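# Slide a drive sled from the shelf into the rack's open bay

## Task

Take a drive sled from the shelf and push it into the one vacant bay of the rack. Its front face must end level with the fronts of the neighbouring drives, and it must face the same way up as they do. Then open the gripper and withdraw the arm. The sled must stay seated without the robot touching it, or the goal is not met.

## Robot and tools

Robot: two arms, left_arm and right_arm, each with six revolute joints and a parallel gripper. left_arm is the robot's own left and sits on the +y side. This has nothing to do with which side of a picture something appears on. Each wrist carries a fisheye camera: cam_left_wrist and cam_right_wrist, both 616x616 pixels.

Scene frame: the origin is on the floor at the middle of the robot's base. +x points where the robot faces, +z points up, and +y points toward the left arm. The floor (z = 0) is the only surface with a known height. Gripper positions are the point between the finger pads, roughly 1 cm short of the fingertips. The fingers extend along the gripper's +z axis and close along its y axis.

Tool execute_actions takes an argument "actions", a list holding one item or nothing. It also takes an optional boolean "pictures"; camera images are included unless you set it to false.
- Empty list []: nothing new is sent and the current state is returned.
- Motion item {"rows": [[...]], "steps": N}: N is between 1 and 15 and defaults to 15. Each control step lasts 1/30 s. Each row drives one step. If there are fewer rows than steps, the final row is held for the rest. At most 15 rows.
- Wait item {"steps": N} with no rows: N goes up to 300. No command is sent. The call returns once N steps have passed since the previous result, and your own writing time counts toward that.

Every row has exactly 14 numbers and always covers both arms. The first 7 belong to left_arm and the next 7 to right_arm. In each group come waist, shoulder, elbow, wrist pitch, wrist yaw, wrist roll, then gripper opening. The six joint values are absolute target angles in radians, in the same form as the Joint positions line. They are not offsets. To keep an arm still, repeat its current angles.

Stated joint ranges, the same on both arms:
- waist -2.880 to 2.880
- shoulder 0.000 to 3.142
- elbow 0.000 to 3.019
- wrist pitch -1.693 to 1.571
- wrist yaw -1.571 to 1.571
- wrist roll -2.094 to 2.094

A true stop can differ from its stated value by up to 0.019 rad either way. A call is rejected, and nothing is sent, if a target lies more than 0.019 rad beyond a stated end and also farther out than that joint's last reported angle. A target past the true stop gets clipped to the stop. When that happens the result may say "joint sent to its limit", possibly about an earlier motion. The absence of that message does not prove there is more room.

The opening is a unitless value from -1 (closed) to +1 (fully open, about 0.094 m between the pads). It is an absolute setting.

Motion limits: each joint's target is kept within a fixed distance of its measured angle on every step. Those distances are waist 0.264, shoulder 0.32, elbow 0.276, wrist pitch 0.33, wrist yaw 0.186 and wrist roll 0.522 rad. If the targets would move a gripper more than 70 mm from where it is now, all of that arm's targets are pulled back toward the current angles. Large moves therefore take several steps or calls. Between calls the arms keep heading for the last row you sent. They stop once everything has nearly stopped moving, including moves that are blocked or very slow, or once any step is HELD. Only a new action makes them go farther or press harder. Fingers still in motion do finish opening or closing.

Tool zoom_image takes "camera" (cam_left_wrist or cam_right_wrist) and "region" [x0, y0, x1, y1]. The region is in pixels of that camera's latest full image, measured from the top-left corner, and is at most 504x504. It returns an enlarged and possibly sharper view.

Tool finished_scene takes "scene", the number of the current scene. It closes that scene for good and says whether the goal was reached. After that it starts the next scene and gives its task. If you reply without any tool call, the session ends.

Reading results:
- The state line lists left_arm and right_arm, each with end_effector_position (metres) and end_effector_quat_wxyz in the scene frame. Positions become less accurate at long reach, and the same joint angles can put the two arms' grippers in different places.
- Joint positions and Joint velocities have one block per arm: the six joints in order (rad, rad/s), then the pad gap (m, m/s).
- grip_measured is the finger opening on the same -1..1 scale you command. It may be off by about 1 mm, by a fixed amount for each gripper.
- Joint torques follow the joint order without the gripper. They are total drive output, so they are nonzero even with no load. They carry an offset, a scale factor and noise, and friction can hide contact or look like it.
- "joint command not followed" means a clearance check changed or blocked some joint targets. The rest of the row still ran.
- HELD marks steps on which all or part of your row was not sent.
- MOTOR HOT appears from 85 °C. At 100 °C an OVER-TEMPERATURE FAULT releases that arm and its gripper, and the arm drops until it cools. Holding loads for long periods causes heating.

Gripping: away from the ends of the scale, each gripper is driven to where its grip_measured equals your command. To hold something, command about 0.03 below its grip_measured for a firm grip, or less below for a gentler one. Pad force tops out around 50-62 N, lower on some grippers and on parts thinner than about 2 mm. Contact can spike briefly on first touch.

Avoid: letting the arms hit or press on each other, pushing any object off the work area, dropping or letting the sled slip, and slamming or forcing it. A held part may get tugged briefly, and loose items may get nudged, so keep a firm grip and check again. Finish with the sled resting in the bay on its own, the gripper open and the arm moved away.

Each tool is called as name(argument=value, ...), one argument or row to a line, values as JSON.

## Session

execute_actions(
  actions=[],
)

Scene clock: 0.00 s of 5400.00 s.
left_arm: end_effector_position=(+0.3684, +0.1755, +1.0582) grip_measured=+0.057 end_effector_quat_wxyz=(+0.122, -0.667, +0.733, -0.055) | right_arm: end_effector_position=(+0.3798, +0.0255, +0.9990) grip_measured=-0.988 end_effector_quat_wxyz=(+0.152, +0.357, +0.833, +0.396)
Joint positions: left_arm=[-2.382  1.735  0.666 -0.235 -0.214 -1.792  0.05 ] | right_arm=[ 2.641  2.206  0.66   0.87  -0.109  1.435  0.001]
Joint velocities: left_arm=[-0.005 -0.005 -0.012 -0.022  0.125  0.022 -0.   ] | right_arm=[-0.005  0.005 -0.017  0.002  0.007 -0.007  0.001]
Joint torques (N m, as the arm reports them, + toward a larger angle): no reading

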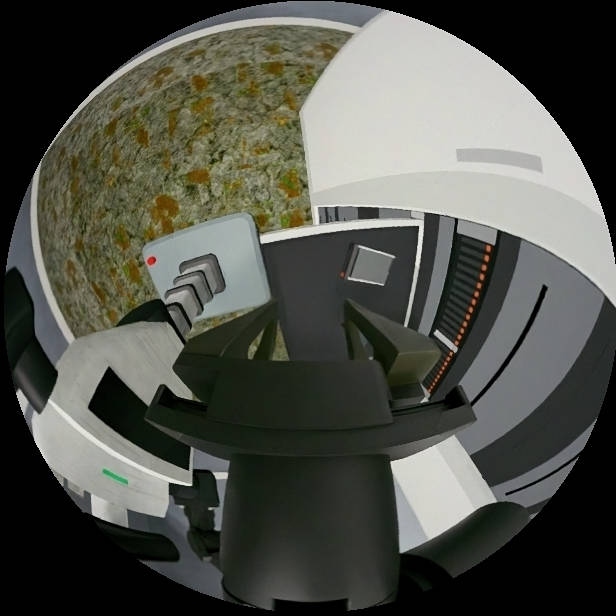

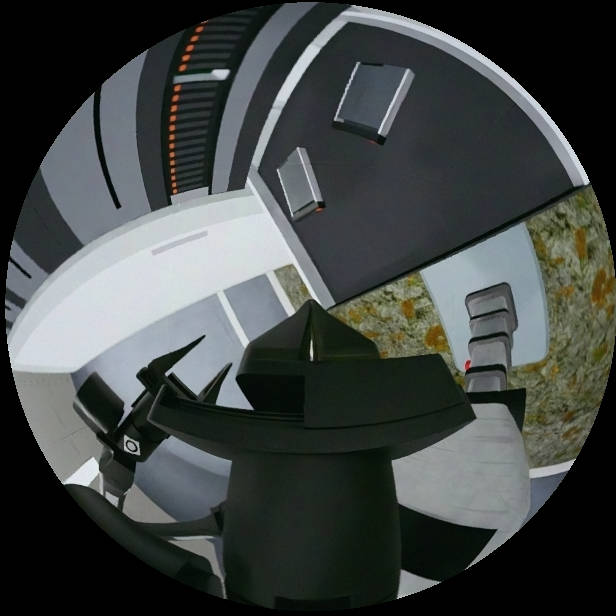

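execute_actions(
  actions=[
    {"rows":[[-2.232,1.735,0.666,-0.235,-0.214,-1.792,0.057,2.641,2.056,0.66,0.87,-0.109,1.435,-0.988]],"steps":15},
  ],
)

execute_actions(
  actions=[
    {"rows":[[-2.232,1.735,0.816,-0.235,-0.214,-1.792,0.057,2.791,2.056,0.66,0.87,-0.109,1.435,-0.988]],"steps":15},
  ],
)

execute_actions(
  actions=[
    {"rows":[[-2.232,1.585,0.816,-0.235,-0.214,-1.792,0.057,2.791,2.056,0.81,0.87,-0.109,1.435,-0.988]],"steps":15},
  ],
)

Scene clock: 21.87 s of 5400.00 s.
left_arm: end_effector_position=(+0.3794, +0.2376, +1.0556) grip_measured=+0.057 end_effector_quat_wxyz=(+0.128, -0.722, +0.679, -0.040) | right_arm: end_effector_position=(+0.4162, +0.0443, +1.0813) grip_measured=-0.988 end_effector_quat_wxyz=(+0.193, +0.340, +0.799, +0.457)
Joint positions: left_arm=[-2.224  1.735  0.666 -0.235 -0.215 -1.792  0.05 ] | right_arm=[ 2.641  2.037  0.658  0.868 -0.109  1.435  0.001]
Joint velocities: left_arm=[-0.015  0.015 -0.007 -0.007  0.037 -0.037 -0.   ] | right_arm=[-0.015  0.093  0.022  0.007  0.037  0.007 -0.   ]
Joint torques (N m, as the arm reports them, + toward a larger angle): left_arm=[ -1.3  -11.06   3.69   0.91  -0.22   0.  ] | right_arm=[  1.56 -11.01   2.87   1.83  -0.05  -0.05]
Steps of this call (steps 1 to 90: nothing new was sent; then 18.37 s passed at rest; steps 91 to 105: all 15 steps of this action). Readings (joint positions):
91: left_arm=[-2.371 1.735 0.666 -0.235 -0.210 -1.792] | right_arm=[2.641 2.196 0.659 0.868 -0.109 1.435]
92: left_arm=[-2.347 1.735 0.666 -0.235 -0.209 -1.792] | right_arm=[2.641 2.177 0.655 0.864 -0.109 1.435]
94: left_arm=[-2.279 1.735 0.666 -0.235 -0.211 -1.792] | right_arm=[2.641 2.119 0.652 0.863 -0.109 1.435]
98: left_arm=[-2.211 1.735 0.666 -0.235 -0.215 -1.792] | right_arm=[2.641 2.029 0.657 0.867 -0.109 1.435]
105: the state above

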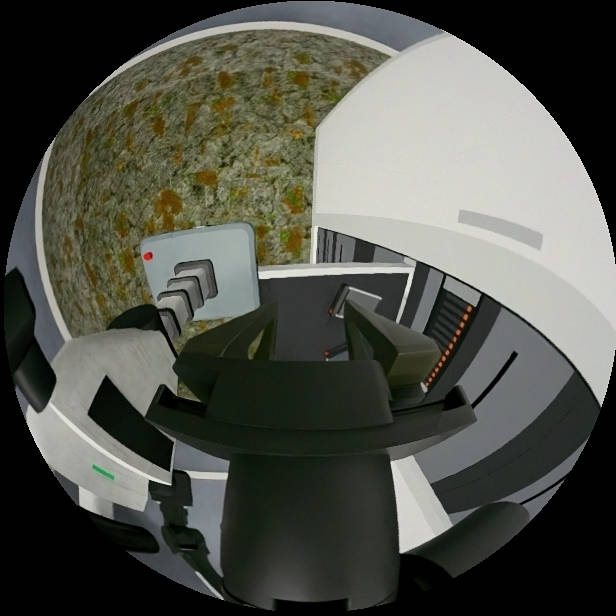

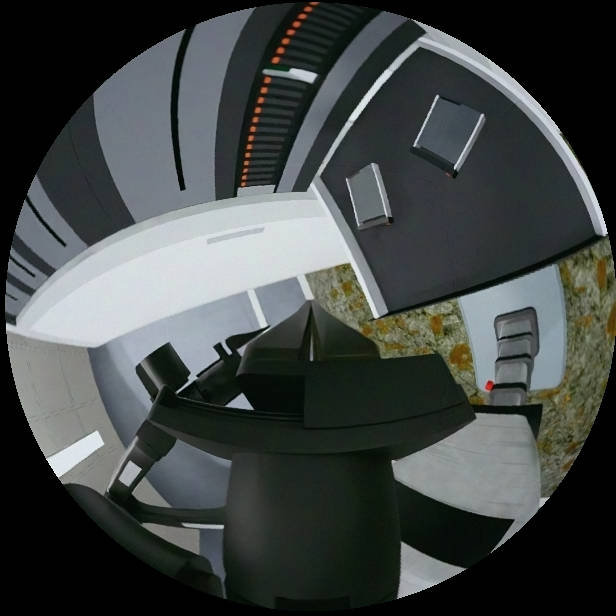

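Scene clock: 22.37 s of 5400.00 s.
left_arm: end_effector_position=(+0.4569, +0.2244, +1.0895) grip_measured=+0.057 end_effector_quat_wxyz=(+0.163, -0.721, +0.667, -0.096) | right_arm: end_effector_position=(+0.3596, +0.1079, +1.0849) grip_measured=-0.988 end_effector_quat_wxyz=(+0.155, +0.276, +0.821, +0.474)
Joint positions: left_arm=[-2.224  1.74   0.807 -0.238 -0.215 -1.792  0.05 ] | right_arm=[ 2.798  2.041  0.658  0.868 -0.111  1.435  0.001]
Joint velocities: left_arm=[ 0.005  0.005 -0.002  0.002 -0.007  0.022  0.002] | right_arm=[-0.093 -0.005  0.007 -0.017 -0.051  0.007 -0.   ]
Joint torques (N m, as the arm reports them, + toward a larger angle): left_arm=[ -1.35 -12.97   5.12   1.31  -0.21   0.01] | right_arm=[  1.93 -10.42   3.07   1.76   0.02  -0.05]
Steps of this call (steps 1 to 15: all 15 steps of this action). Readings (joint positions):
1: left_arm=[-2.224 1.736 0.673 -0.237 -0.215 -1.792] | right_arm=[2.651 2.040 0.658 0.868 -0.104 1.435]
2: left_arm=[-2.224 1.738 0.687 -0.238 -0.215 -1.792] | right_arm=[2.671 2.041 0.658 0.868 -0.103 1.435]
4: left_arm=[-2.224 1.742 0.732 -0.238 -0.215 -1.792] | right_arm=[2.734 2.041 0.658 0.868 -0.105 1.435]
8: left_arm=[-2.224 1.741 0.803 -0.238 -0.215 -1.792] | right_arm=[2.818 2.041 0.658 0.868 -0.111 1.435]
15: the state above

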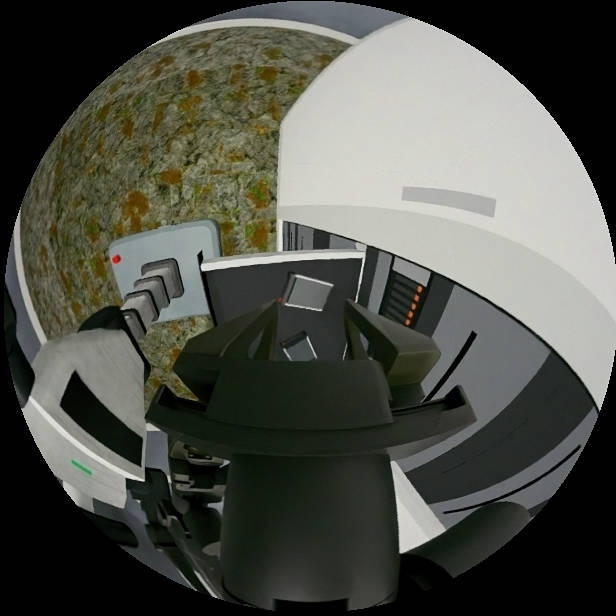

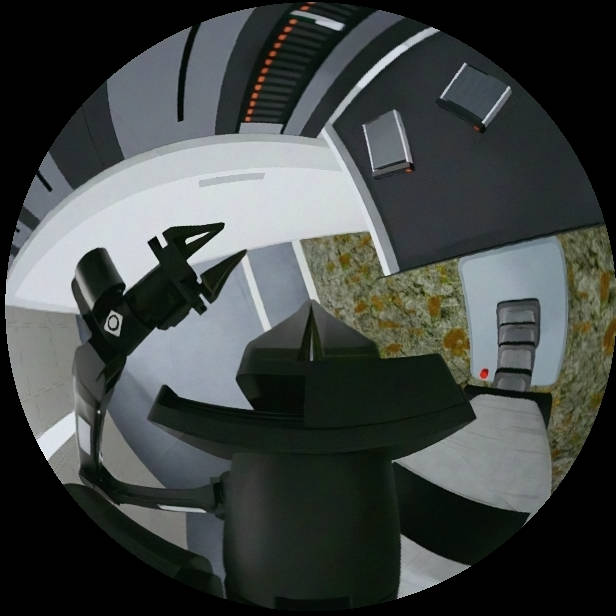

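Scene clock: 22.87 s of 5400.00 s.
left_arm: end_effector_position=(+0.4792, +0.2234, +1.1617) grip_measured=+0.057 end_effector_quat_wxyz=(+0.204, -0.716, +0.648, -0.160) | right_arm: end_effector_position=(+0.4156, +0.1550, +1.1286) grip_measured=-0.988 end_effector_quat_wxyz=(+0.187, +0.263, +0.785, +0.528)
Joint positions: left_arm=[-2.224  1.575  0.8   -0.238 -0.215 -1.792  0.05 ] | right_arm=[ 2.796  2.047  0.813  0.866 -0.111  1.435  0.001]
Joint velocities: left_arm=[-0.005  0.093  0.012  0.002 -0.007  0.022 -0.   ] | right_arm=[-0.015 -0.005 -0.017  0.002 -0.051  0.022 -0.   ]
Joint torques (N m, as the arm reports them, + toward a larger angle): left_arm=[ -1.34 -11.41   6.69   1.49  -0.21   0.03] | right_arm=[  1.09 -12.81   4.11   1.98  -0.01  -0.06]
Steps of this call (steps 1 to 15: all 15 steps of this action). Readings (joint positions):
1: left_arm=[-2.224 1.731 0.807 -0.238 -0.215 -1.792] | right_arm=[2.797 2.042 0.668 0.867 -0.111 1.435]
2: left_arm=[-2.224 1.714 0.803 -0.238 -0.215 -1.792] | right_arm=[2.796 2.047 0.688 0.866 -0.111 1.435]
4: left_arm=[-2.224 1.661 0.800 -0.238 -0.215 -1.792] | right_arm=[2.796 2.054 0.745 0.866 -0.111 1.435]
8: left_arm=[-2.224 1.571 0.800 -0.238 -0.215 -1.792] | right_arm=[2.796 2.049 0.811 0.866 -0.111 1.435]
15: the state above

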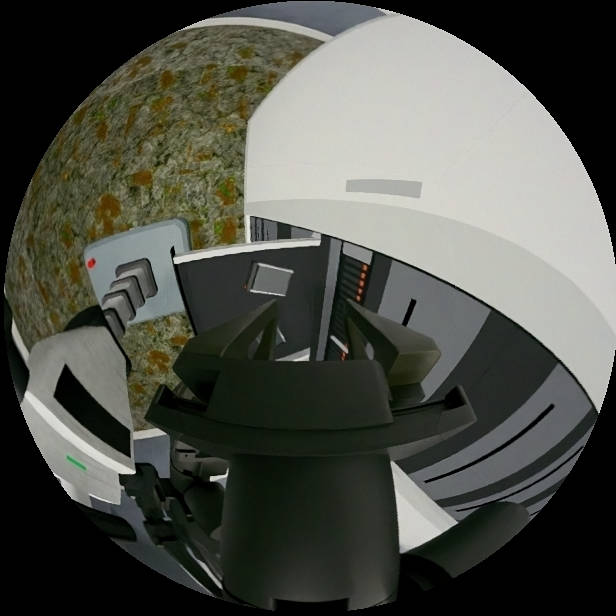

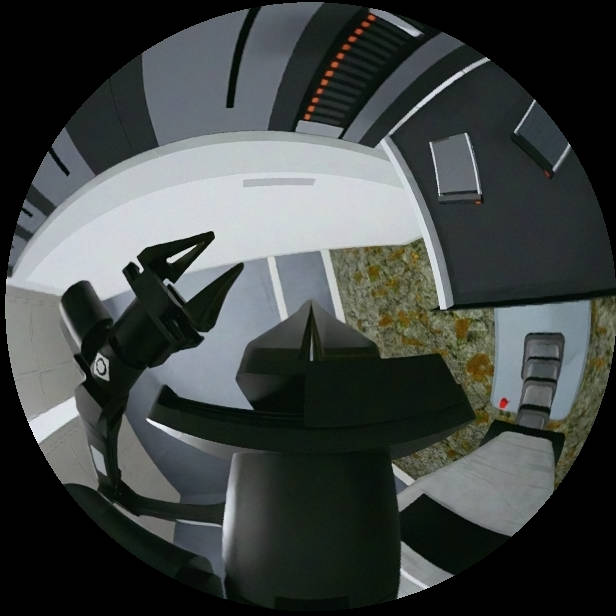

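execute_actions(
  actions=[
    {"rows":[[-2.09,1.5,0.5,0.3,0,0,1,2.0,1.6,0.5,0.87,0,1.435,-0.988]],"steps":15},
  ],
)

execute_actions(
  actions=[
    {"rows":[[-2.09,1.5,0.5,0.3,0,0,1,1.6,1.6,0.5,0.87,0,1.435,-0.988]],"steps":15},
  ],
)

execute_actions(
  actions=[
    {"rows":[[-2.09,1.5,0.5,0.3,0,0,1,1.6,1.6,0.5,0.87,0,1.435,-0.988]],"steps":15},
  ],
)

Scene clock: 71.33 s of 5400.00 s.
left_arm: end_effector_position=(+0.4264, +0.2599, +1.1423) grip_measured=+1.000 end_effector_quat_wxyz=(+0.355, -0.158, +0.917, -0.090) | right_arm: end_effector_position=(+0.5178, -0.1886, +1.2539) grip_measured=-0.988 end_effector_quat_wxyz=(+0.412, +0.473, +0.630, +0.458)
Joint positions: left_arm=[-2.081  1.509  0.473  0.278 -0.003 -0.37   0.094] | right_arm=[ 2.213  1.599  0.547  0.866 -0.007  1.435  0.001]
Joint velocities: left_arm=[-0.005 -0.015  0.002  0.007 -0.007  2.381  0.   ] | right_arm=[-1.695 -0.239 -0.027  0.012 -0.022 -0.022 -0.   ]
Joint torques (N m, as the arm reports them, + toward a larger angle): left_arm=[-1.31 -9.72  6.28  2.87  0.12  0.08] | right_arm=[ 1.05 -7.09  3.43  1.94  0.11 -0.07]
Steps of this call (steps 1 to 15: the robot went on to your last target; steps 16 to 90: nothing new was sent; then 44.97 s passed at rest; steps 91 to 105: all 15 steps of this action). Readings (joint positions):
91: left_arm=[-2.213 1.575 0.770 -0.172 -0.134 -1.723] | right_arm=[2.790 2.038 0.801 0.866 -0.095 1.435]
92: left_arm=[-2.197 1.559 0.714 -0.069 -0.068 -1.640] | right_arm=[2.779 2.017 0.774 0.866 -0.078 1.435]
94: left_arm=[-2.142 1.523 0.577 0.131 -0.012 -1.445] | right_arm=[2.734 1.950 0.702 0.866 -0.053 1.435]
98: left_arm=[-2.075 1.510 0.470 0.245 -0.007 -1.052] | right_arm=[2.585 1.785 0.594 0.866 -0.023 1.435]
105: the state above

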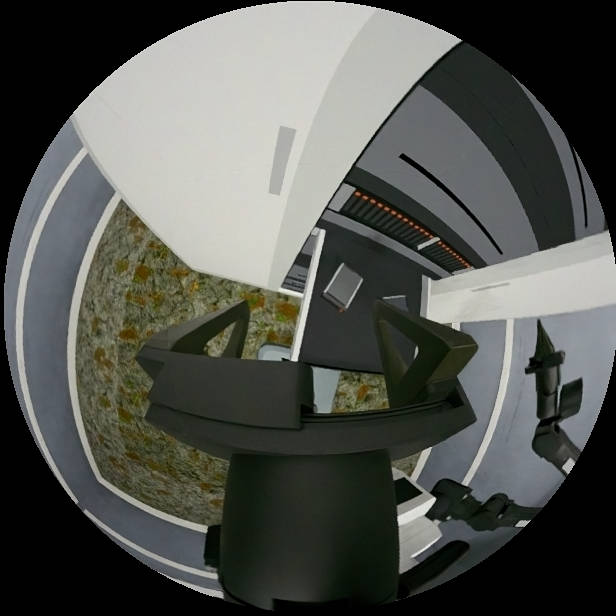

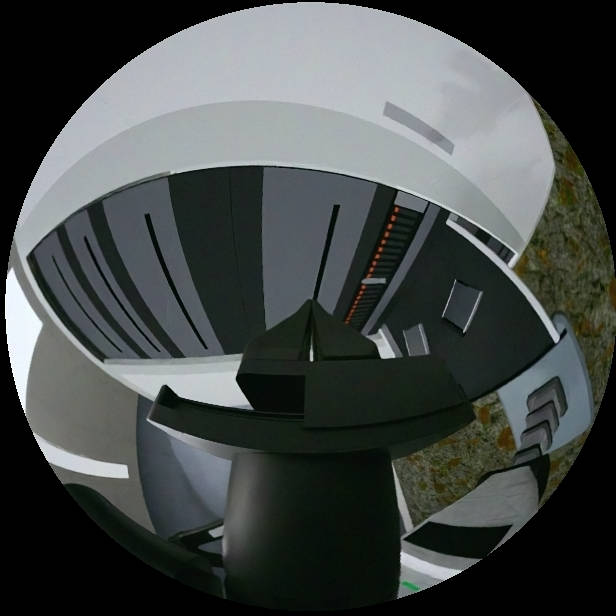

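Scene clock: 71.83 s of 5400.00 s.
left_arm: end_effector_position=(+0.4265, +0.2599, +1.1424) grip_measured=+1.000 end_effector_quat_wxyz=(+0.366, +0.002, +0.930, -0.028) | right_arm: end_effector_position=(+0.4539, -0.5194, +1.2360) grip_measured=-0.988 end_effector_quat_wxyz=(+0.532, +0.654, +0.462, +0.275)
Joint positions: left_arm=[-2.081  1.509  0.473  0.279 -0.003 -0.026  0.094] | right_arm=[1.563 1.59  0.51  0.866 0.005 1.435 0.001]
Joint velocities: left_arm=[-0.024  0.005 -0.007  0.002 -0.022  0.081  0.   ] | right_arm=[ 0.22  -0.005 -0.051 -0.002  0.007 -0.022 -0.001]
Joint torques (N m, as the arm reports them, + toward a larger angle): left_arm=[-1.35 -9.27  6.2   2.81  0.13  0.11] | right_arm=[ 2.96 -7.64  4.69  2.   -0.2  -0.06]
Steps of this call (steps 1 to 15: all 15 steps of this action). Readings (joint positions):
1: left_arm=[-2.081 1.509 0.473 0.279 -0.003 -0.298] | right_arm=[2.155 1.593 0.546 0.866 -0.006 1.435]
2: left_arm=[-2.081 1.509 0.473 0.279 -0.003 -0.240] | right_arm=[2.097 1.591 0.546 0.866 -0.005 1.435]
4: left_arm=[-2.081 1.509 0.473 0.279 -0.003 -0.158] | right_arm=[1.981 1.590 0.544 0.866 -0.005 1.435]
8: left_arm=[-2.081 1.509 0.473 0.279 -0.003 -0.072] | right_arm=[1.748 1.590 0.536 0.866 -0.003 1.435]
15: the state above

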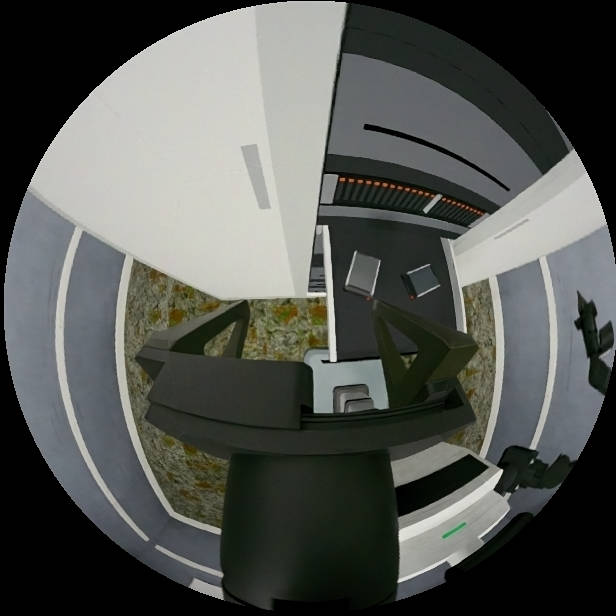

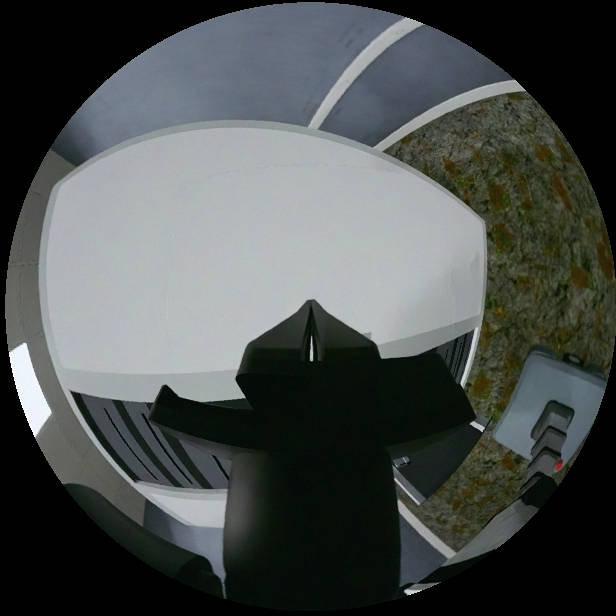

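Scene clock: 72.33 s of 5400.00 s.
left_arm: end_effector_position=(+0.4265, +0.2599, +1.1424) grip_measured=+1.000 end_effector_quat_wxyz=(+0.366, +0.007, +0.930, -0.026) | right_arm: end_effector_position=(+0.4621, -0.5025, +1.2359) grip_measured=-0.988 end_effector_quat_wxyz=(+0.526, +0.646, +0.474, +0.287)
Joint positions: left_arm=[-2.081  1.509  0.473  0.279 -0.003 -0.014  0.094] | right_arm=[1.598 1.59  0.509 0.866 0.001 1.435 0.001]
Joint velocities: left_arm=[-0.024  0.005 -0.017  0.002  0.022  0.081  0.   ] | right_arm=[-0.005 -0.005  0.007  0.007  0.022 -0.022 -0.   ]
Joint torques (N m, as the arm reports them, + toward a larger angle): left_arm=[-1.29 -9.47  6.25  2.79  0.12  0.1 ] | right_arm=[ 0.78 -7.43  4.58  2.   -0.07 -0.08]
Steps of this call (steps 1 to 15: all 15 steps of this action). Readings (joint positions):
1: left_arm=[-2.081 1.509 0.473 0.279 -0.003 -0.023] | right_arm=[1.571 1.590 0.509 0.866 0.004 1.435]
2: left_arm=[-2.081 1.509 0.473 0.279 -0.003 -0.021] | right_arm=[1.580 1.590 0.509 0.866 0.003 1.435]
4: left_arm=[-2.081 1.509 0.473 0.279 -0.003 -0.018] | right_arm=[1.594 1.590 0.509 0.866 0.002 1.435]
8: left_arm=[-2.081 1.509 0.473 0.279 -0.003 -0.015] | right_arm=[1.598 1.590 0.509 0.866 0.001 1.435]
15: the state above

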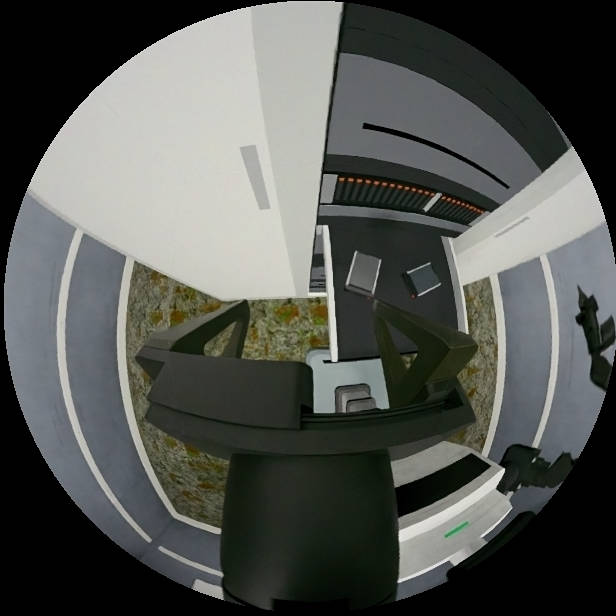

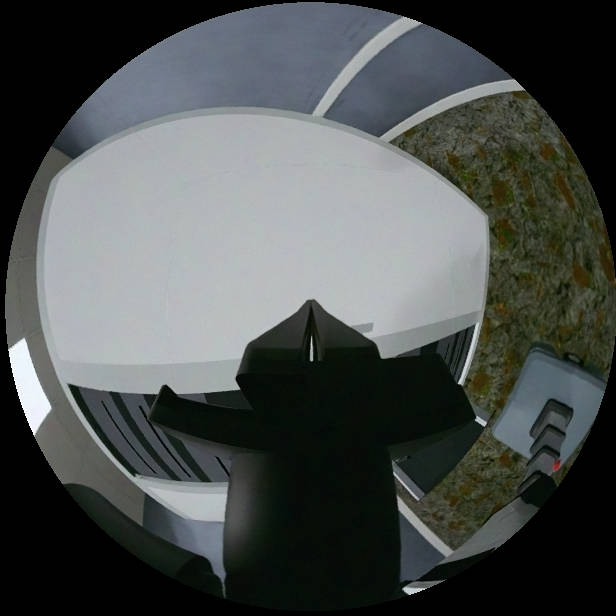

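zoom_image(
  camera="cam_left_wrist",
  region=[300,140,520,360],
)

Region (300, 140, 520, 360) of cam_left_wrist's 616x616 image, scaled by 2.291, with more detail than that image has.

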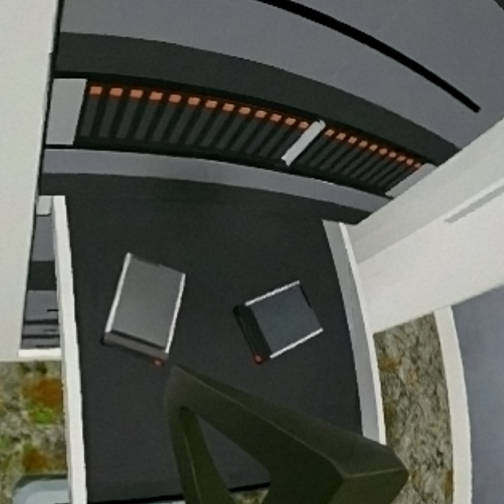

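execute_actions(
  actions=[
    {"rows":[[-2.33,2.1,0.6,0.9,0,0,1,1.6,1.6,0.5,0.87,0,1.435,-0.988]],"steps":15},
  ],
)

execute_actions(
  actions=[
    {"rows":[[-2.33,2.51,0.87,1.04,0,0,1,1.6,1.6,0.5,0.87,0,1.435,-0.988]],"steps":15},
  ],
)

execute_actions(
  actions=[
    {"rows":[[-2.33,2.51,0.87,1.04,0,0,1,1.6,1.6,0.5,0.87,0,1.435,-0.988]],"steps":10},
  ],
)

Scene clock: 119.73 s of 5400.00 s.
left_arm: end_effector_position=(+0.4286, +0.1323, +0.9951) grip_measured=+1.000 end_effector_quat_wxyz=(+0.382, +0.124, +0.912, -0.084) | right_arm: end_effector_position=(+0.4621, -0.5025, +1.2359) grip_measured=-0.988 end_effector_quat_wxyz=(+0.526, +0.646, +0.474, +0.287)
Joint positions: left_arm=[-2.341  2.161  0.585  0.86  -0.    -0.012  0.094] | right_arm=[1.598 1.59  0.509 0.866 0.001 1.435 0.001]
Joint velocities: left_arm=[ 0.054 -0.171 -0.042  0.081 -0.066 -0.007  0.   ] | right_arm=[-0.005 -0.015 -0.007 -0.007 -0.007 -0.051  0.   ]
Joint torques (N m, as the arm reports them, + toward a larger angle): left_arm=[  0.31 -17.29   1.94   3.49   0.01   0.1 ] | right_arm=[ 0.82 -7.5   4.52  1.99 -0.04 -0.05]
Steps of this call (steps 1 to 15: the robot went on to your last target; steps 16 to 90: nothing new was sent; then 43.90 s passed at rest; steps 91 to 105: all 15 steps of this action). Readings (joint positions):
91: left_arm=[-2.092 1.524 0.473 0.314 -0.007 -0.013] | right_arm=[1.598 1.590 0.509 0.866 0.001 1.435]
92: left_arm=[-2.116 1.558 0.480 0.374 -0.007 -0.013] | right_arm=[1.598 1.590 0.509 0.866 0.001 1.435]
94: left_arm=[-2.187 1.666 0.513 0.502 -0.007 -0.013] | right_arm=[1.598 1.590 0.509 0.866 0.001 1.435]
98: left_arm=[-2.311 1.965 0.599 0.791 -0.002 -0.013] | right_arm=[1.598 1.590 0.509 0.866 0.001 1.435]
105: the state above

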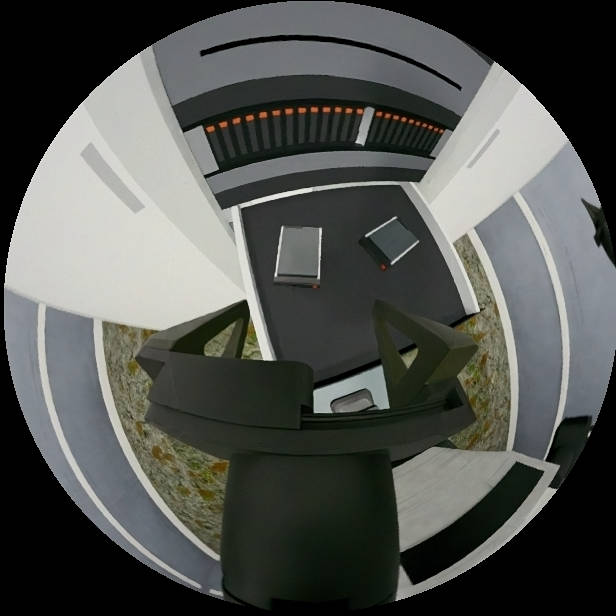

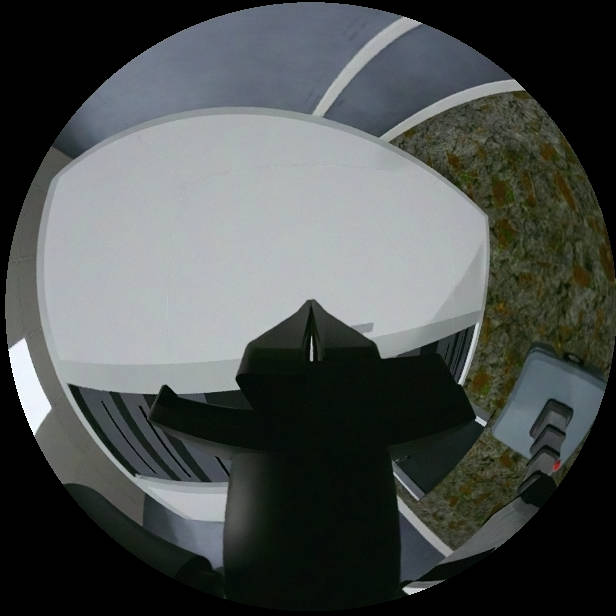

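Scene clock: 120.23 s of 5400.00 s.
left_arm: end_effector_position=(+0.4689, +0.1143, +0.8832) grip_measured=+1.000 end_effector_quat_wxyz=(+0.403, +0.122, +0.903, -0.087) | right_arm: end_effector_position=(+0.4621, -0.5025, +1.2359) grip_measured=-0.988 end_effector_quat_wxyz=(+0.526, +0.646, +0.474, +0.287)
Joint positions: left_arm=[-2.34   2.546  0.86   1.014 -0.    -0.012  0.094] | right_arm=[1.598 1.59  0.509 0.866 0.001 1.435 0.001]
Joint velocities: left_arm=[-0.005 -0.112  0.027  0.022  0.007  0.007  0.   ] | right_arm=[-0.015 -0.005 -0.007 -0.002 -0.007  0.022 -0.   ]
Joint torques (N m, as the arm reports them, + toward a larger angle): left_arm=[  0.08 -17.86   0.81   2.98   0.01   0.1 ] | right_arm=[ 0.59 -7.44  4.54  1.96 -0.07 -0.07]
Steps of this call (steps 1 to 15: all 15 steps of this action). Readings (joint positions):
1: left_arm=[-2.340 2.174 0.598 0.884 -0.000 -0.012] | right_arm=[1.598 1.590 0.509 0.866 0.001 1.435]
2: left_arm=[-2.340 2.212 0.637 0.919 -0.000 -0.012] | right_arm=[1.598 1.590 0.509 0.866 0.001 1.435]
4: left_arm=[-2.340 2.327 0.756 0.974 -0.000 -0.012] | right_arm=[1.598 1.590 0.509 0.866 0.001 1.435]
8: left_arm=[-2.340 2.517 0.895 1.014 -0.000 -0.012] | right_arm=[1.598 1.590 0.509 0.866 0.001 1.435]
15: the state above

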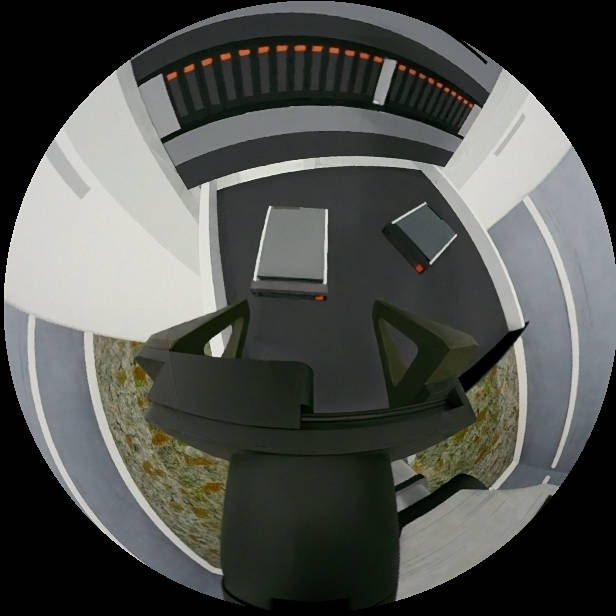

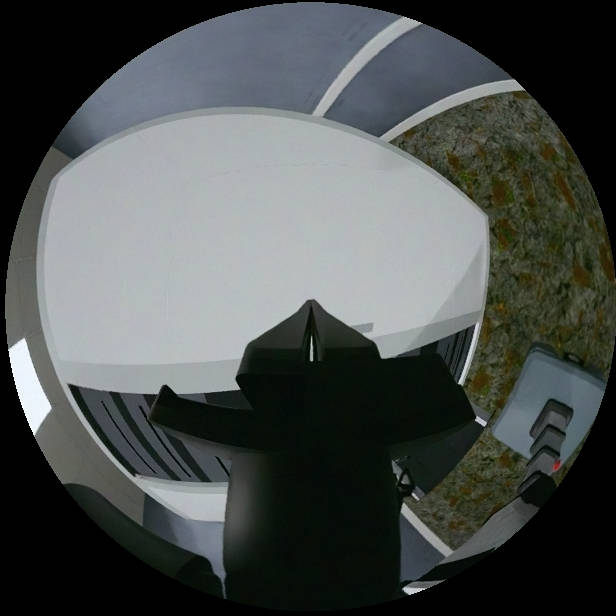

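Scene clock: 120.57 s of 5400.00 s.
left_arm: end_effector_position=(+0.4793, +0.1117, +0.8944) grip_measured=+1.000 end_effector_quat_wxyz=(+0.416, +0.121, +0.897, -0.089) | right_arm: end_effector_position=(+0.4621, -0.5025, +1.2359) grip_measured=-0.988 end_effector_quat_wxyz=(+0.526, +0.646, +0.474, +0.287)
Joint positions: left_arm=[-2.34   2.525  0.864  1.02  -0.    -0.012  0.094] | right_arm=[1.598 1.59  0.509 0.866 0.001 1.435 0.001]
Joint velocities: left_arm=[ 0.005 -0.005  0.012  0.002 -0.051 -0.022  0.   ] | right_arm=[-0.005 -0.005 -0.027  0.017 -0.022 -0.007  0.001]
Joint torques (N m, as the arm reports them, + toward a larger angle): left_arm=[ -0.04 -16.81   0.81   2.87   0.02   0.11] | right_arm=[ 0.53 -7.52  4.53  2.01 -0.06 -0.07]
Steps of this call (steps 1 to 10: all 10 steps of this action). Readings (joint positions):
1: left_arm=[-2.340 2.541 0.860 1.016 -0.000 -0.012] | right_arm=[1.598 1.590 0.509 0.866 0.001 1.435]
2: left_arm=[-2.340 2.538 0.861 1.017 -0.000 -0.012] | right_arm=[1.598 1.590 0.509 0.866 0.001 1.435]
4: left_arm=[-2.340 2.530 0.862 1.018 -0.000 -0.012] | right_arm=[1.598 1.590 0.509 0.866 0.001 1.435]
8: left_arm=[-2.340 2.525 0.864 1.020 -0.000 -0.012] | right_arm=[1.598 1.590 0.509 0.866 0.001 1.435]
10: the state above

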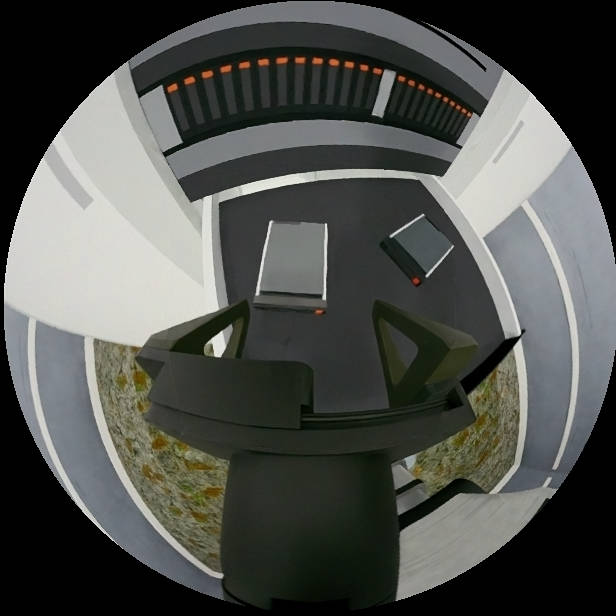

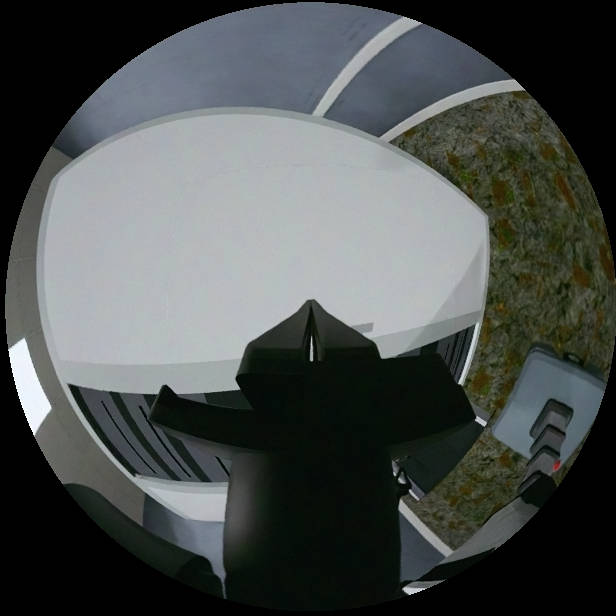

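execute_actions(
  actions=[
    {"rows":[[-2.29,2.5,0.87,1.04,0,0,1,1.6,1.6,0.5,0.87,0,1.435,-0.988]],"steps":12},
  ],
)

execute_actions(
  actions=[
    {"rows":[[-2.29,2.53,0.96,0.99,0,0,1,1.6,1.6,0.5,0.87,0,1.435,-0.988]],"steps":15},
  ],
)

Scene clock: 137.53 s of 5400.00 s.
left_arm: end_effector_position=(+0.4881, +0.1375, +0.8948) grip_measured=+1.000 end_effector_quat_wxyz=(+0.418, +0.099, +0.900, -0.077) | right_arm: end_effector_position=(+0.4621, -0.5025, +1.2359) grip_measured=-0.988 end_effector_quat_wxyz=(+0.526, +0.646, +0.474, +0.287)
Joint positions: left_arm=[-2.289  2.522  0.864  1.02   0.    -0.012  0.094] | right_arm=[1.598 1.59  0.509 0.866 0.001 1.435 0.001]
Joint velocities: left_arm=[-0.005 -0.015 -0.017 -0.002  0.007 -0.007  0.   ] | right_arm=[ 0.015  0.005  0.002 -0.007 -0.051 -0.007  0.   ]
Joint torques (N m, as the arm reports them, + toward a larger angle): left_arm=[ -1.35 -17.34   0.75   2.88  -0.02   0.1 ] | right_arm=[ 0.56 -7.55  4.57  1.97 -0.05 -0.08]
Steps of this call (steps 1 to 15: the robot went on to your last target; steps 16 to 90: nothing new was sent; then 13.57 s passed at rest; steps 91 to 102: all 12 steps of this action). Readings (joint positions):
91: left_arm=[-2.337 2.525 0.864 1.020 0.000 -0.012] | right_arm=[1.598 1.590 0.509 0.866 0.001 1.435]
92: left_arm=[-2.332 2.525 0.864 1.020 0.000 -0.012] | right_arm=[1.598 1.590 0.509 0.866 0.001 1.435]
94: left_arm=[-2.315 2.524 0.864 1.020 0.000 -0.012] | right_arm=[1.598 1.590 0.509 0.866 0.001 1.435]
98: left_arm=[-2.290 2.522 0.864 1.020 0.000 -0.012] | right_arm=[1.598 1.590 0.509 0.866 0.001 1.435]
102: the state above

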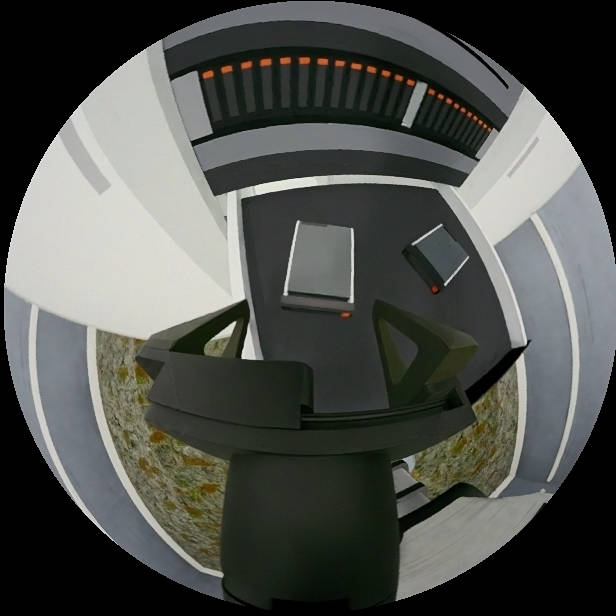

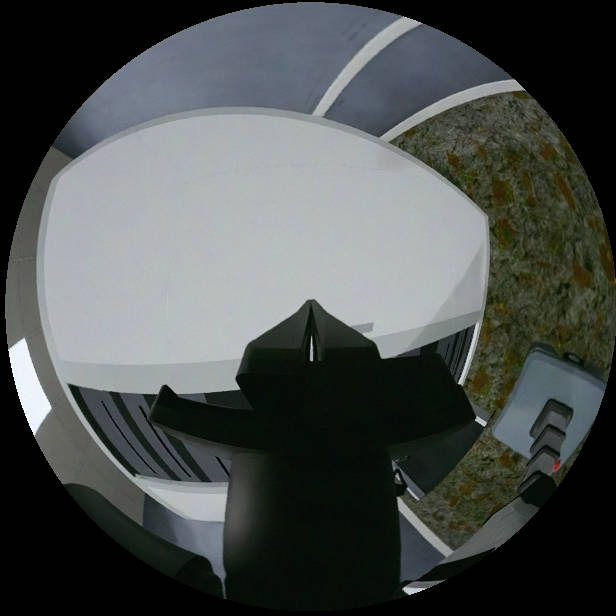

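Scene clock: 138.03 s of 5400.00 s.
left_arm: end_effector_position=(+0.5329, +0.1263, +0.9015) grip_measured=+1.000 end_effector_quat_wxyz=(+0.450, +0.096, +0.884, -0.081) | right_arm: end_effector_position=(+0.4621, -0.5025, +1.2359) grip_measured=-0.988 end_effector_quat_wxyz=(+0.526, +0.646, +0.474, +0.287)
Joint positions: left_arm=[-2.289  2.532  0.964  1.001  0.    -0.012  0.094] | right_arm=[1.598 1.59  0.509 0.866 0.001 1.435 0.001]
Joint velocities: left_arm=[ 0.005 -0.005  0.017 -0.002 -0.066 -0.022  0.   ] | right_arm=[-0.005 -0.005  0.002 -0.012 -0.081 -0.022 -0.   ]
Joint torques (N m, as the arm reports them, + toward a larger angle): left_arm=[ -1.3  -17.3    0.87   1.5   -0.01   0.1 ] | right_arm=[ 0.75 -7.72  4.61  1.96 -0.06 -0.07]
Steps of this call (steps 1 to 15: all 15 steps of this action). Readings (joint positions):
1: left_arm=[-2.289 2.522 0.871 1.015 0.000 -0.012] | right_arm=[1.598 1.590 0.509 0.866 0.001 1.435]
2: left_arm=[-2.289 2.527 0.887 1.008 0.000 -0.012] | right_arm=[1.598 1.590 0.509 0.866 0.001 1.435]
4: left_arm=[-2.289 2.533 0.927 1.001 0.000 -0.012] | right_arm=[1.598 1.590 0.509 0.866 0.001 1.435]
8: left_arm=[-2.289 2.532 0.965 1.001 0.000 -0.012] | right_arm=[1.598 1.590 0.509 0.866 0.001 1.435]
15: the state above

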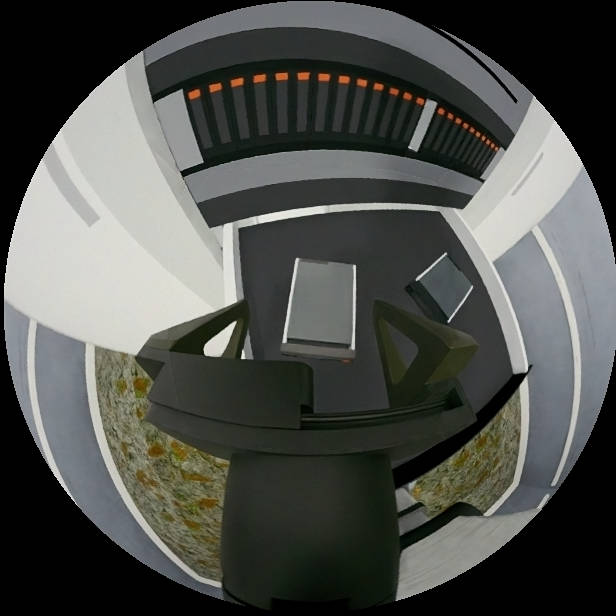

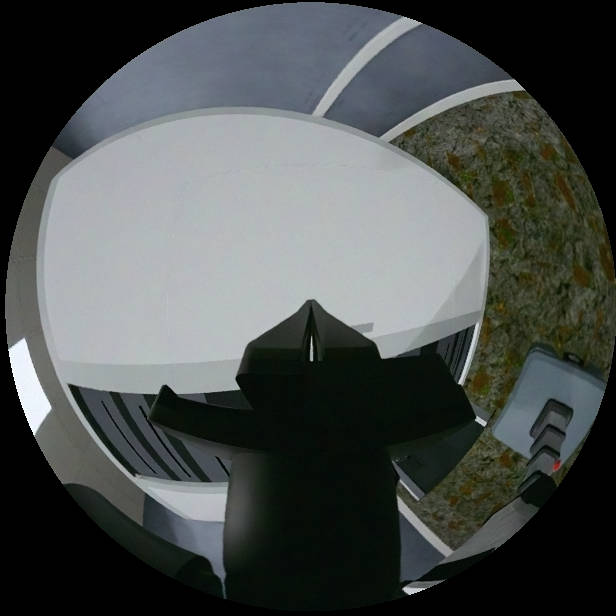

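execute_actions(
  actions=[
    {"rows":[[-2.30,2.6,1.01,0.99,0,0,1,1.6,1.6,0.5,0.87,0,1.435,-0.988]],"steps":15},
  ],
)

Scene clock: 143.03 s of 5400.00 s.
left_arm: end_effector_position=(+0.5253, +0.1266, +0.8690) grip_measured=+1.000 end_effector_quat_wxyz=(+0.435, +0.097, +0.892, -0.079) | right_arm: end_effector_position=(+0.4621, -0.5025, +1.2359) grip_measured=-0.988 end_effector_quat_wxyz=(+0.526, +0.646, +0.474, +0.287)
Joint positions: left_arm=[-2.289  2.606  1.006  0.998  0.    -0.012  0.094] | right_arm=[1.598 1.59  0.509 0.866 0.001 1.435 0.001]
Joint velocities: left_arm=[-0.015 -0.005 -0.002 -0.007 -0.022 -0.066  0.   ] | right_arm=[-0.015 -0.015  0.007 -0.007  0.007  0.022  0.   ]
Joint torques (N m, as the arm reports them, + toward a larger angle): left_arm=[ -1.92 -17.15   0.98   1.53  -0.01   0.09] | right_arm=[ 0.5  -7.74  4.59  2.01 -0.06 -0.06]
Steps of this call (steps 1 to 15: the robot went on to your last target; steps 16 to 90: nothing new was sent; then 1.50 s passed at rest; steps 91 to 105: all 15 steps of this action). Readings (joint positions):
91: left_arm=[-2.289 2.537 0.967 1.001 0.000 -0.012] | right_arm=[1.598 1.590 0.509 0.866 0.001 1.435]
92: left_arm=[-2.289 2.546 0.978 1.001 0.000 -0.012] | right_arm=[1.598 1.590 0.509 0.866 0.001 1.435]
94: left_arm=[-2.289 2.570 0.999 1.001 0.000 -0.012] | right_arm=[1.598 1.590 0.509 0.866 0.001 1.435]
98: left_arm=[-2.289 2.601 1.006 1.000 0.000 -0.012] | right_arm=[1.598 1.590 0.509 0.866 0.001 1.435]
105: the state above

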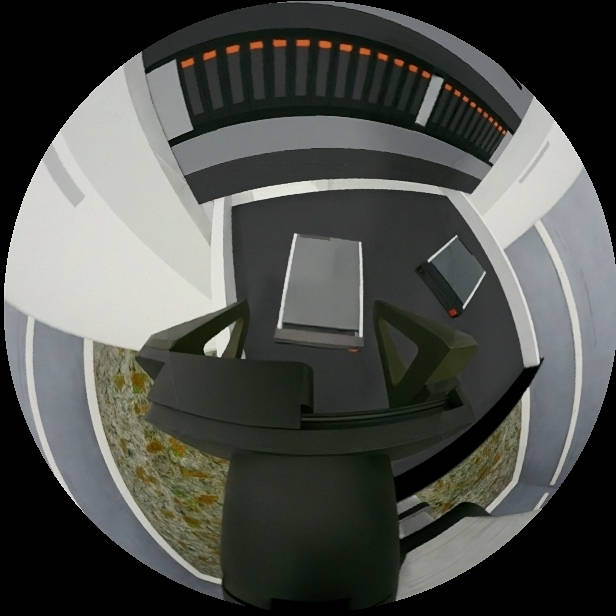

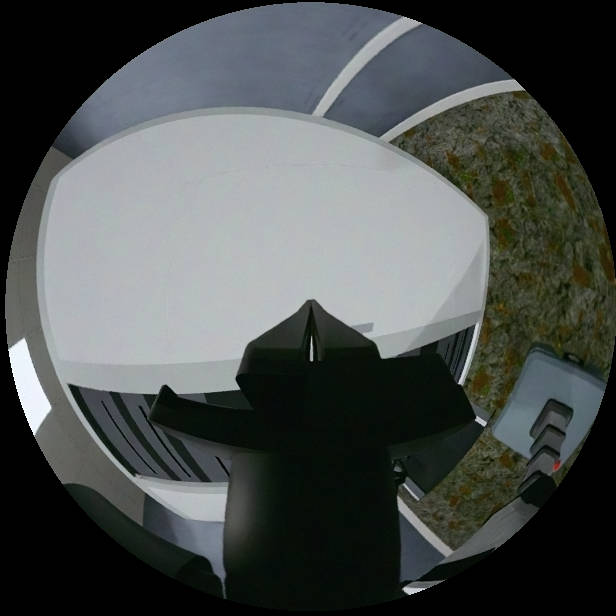

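execute_actions(
  actions=[
    {"rows":[[-2.30,2.645,1.045,1.005,0,0,1,1.6,1.6,0.5,0.87,0,1.435,-0.988]],"steps":15},
  ],
)

Scene clock: 150.30 s of 5400.00 s.
left_arm: end_effector_position=(+0.5271, +0.1255, +0.8554) grip_measured=+1.000 end_effector_quat_wxyz=(+0.433, +0.097, +0.892, -0.079) | right_arm: end_effector_position=(+0.4621, -0.5025, +1.2359) grip_measured=-0.988 end_effector_quat_wxyz=(+0.526, +0.646, +0.474, +0.287)
Joint positions: left_arm=[-2.289  2.641  1.038  0.998  0.    -0.012  0.094] | right_arm=[1.598 1.59  0.509 0.866 0.001 1.435 0.001]
Joint velocities: left_arm=[-0.005 -0.005  0.012  0.002  0.037 -0.037  0.   ] | right_arm=[-0.005  0.005 -0.022  0.022 -0.007  0.081  0.001]
Joint torques (N m, as the arm reports them, + toward a larger angle): left_arm=[ -1.96 -16.65   1.27   2.34   0.     0.1 ] | right_arm=[ 0.61 -7.36  4.57  2.01 -0.06 -0.06]
Steps of this call (steps 1 to 15: the robot went on to your last target; steps 16 to 90: nothing new was sent; then 3.77 s passed at rest; steps 91 to 105: all 15 steps of this action). Readings (joint positions):
91: left_arm=[-2.289 2.608 1.009 0.998 0.000 -0.012] | right_arm=[1.598 1.590 0.509 0.866 0.001 1.435]
92: left_arm=[-2.289 2.613 1.016 0.998 0.000 -0.012] | right_arm=[1.598 1.590 0.509 0.866 0.001 1.435]
94: left_arm=[-2.289 2.626 1.032 0.998 0.000 -0.012] | right_arm=[1.598 1.590 0.509 0.866 0.001 1.435]
98: left_arm=[-2.289 2.640 1.038 0.998 0.000 -0.012] | right_arm=[1.598 1.590 0.509 0.866 0.001 1.435]
105: the state above

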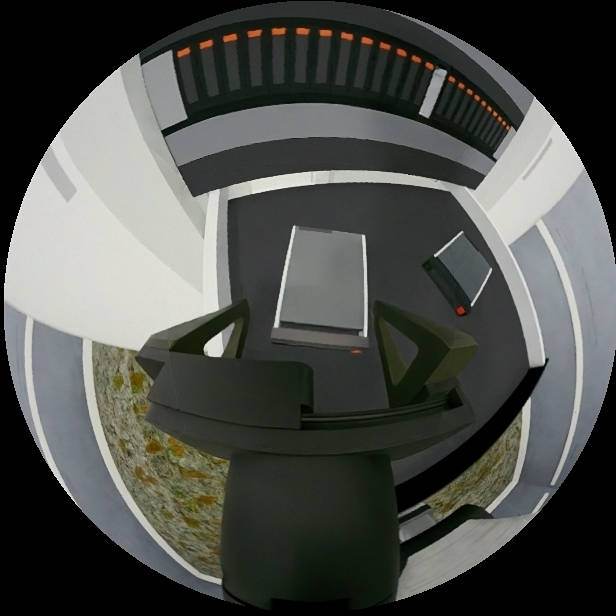

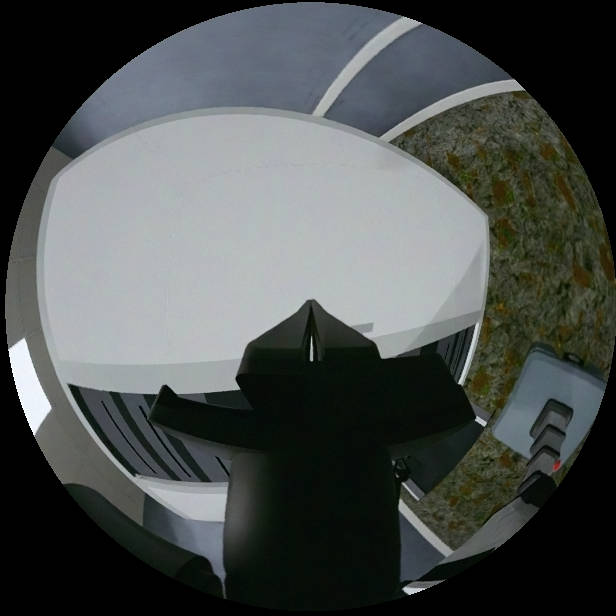

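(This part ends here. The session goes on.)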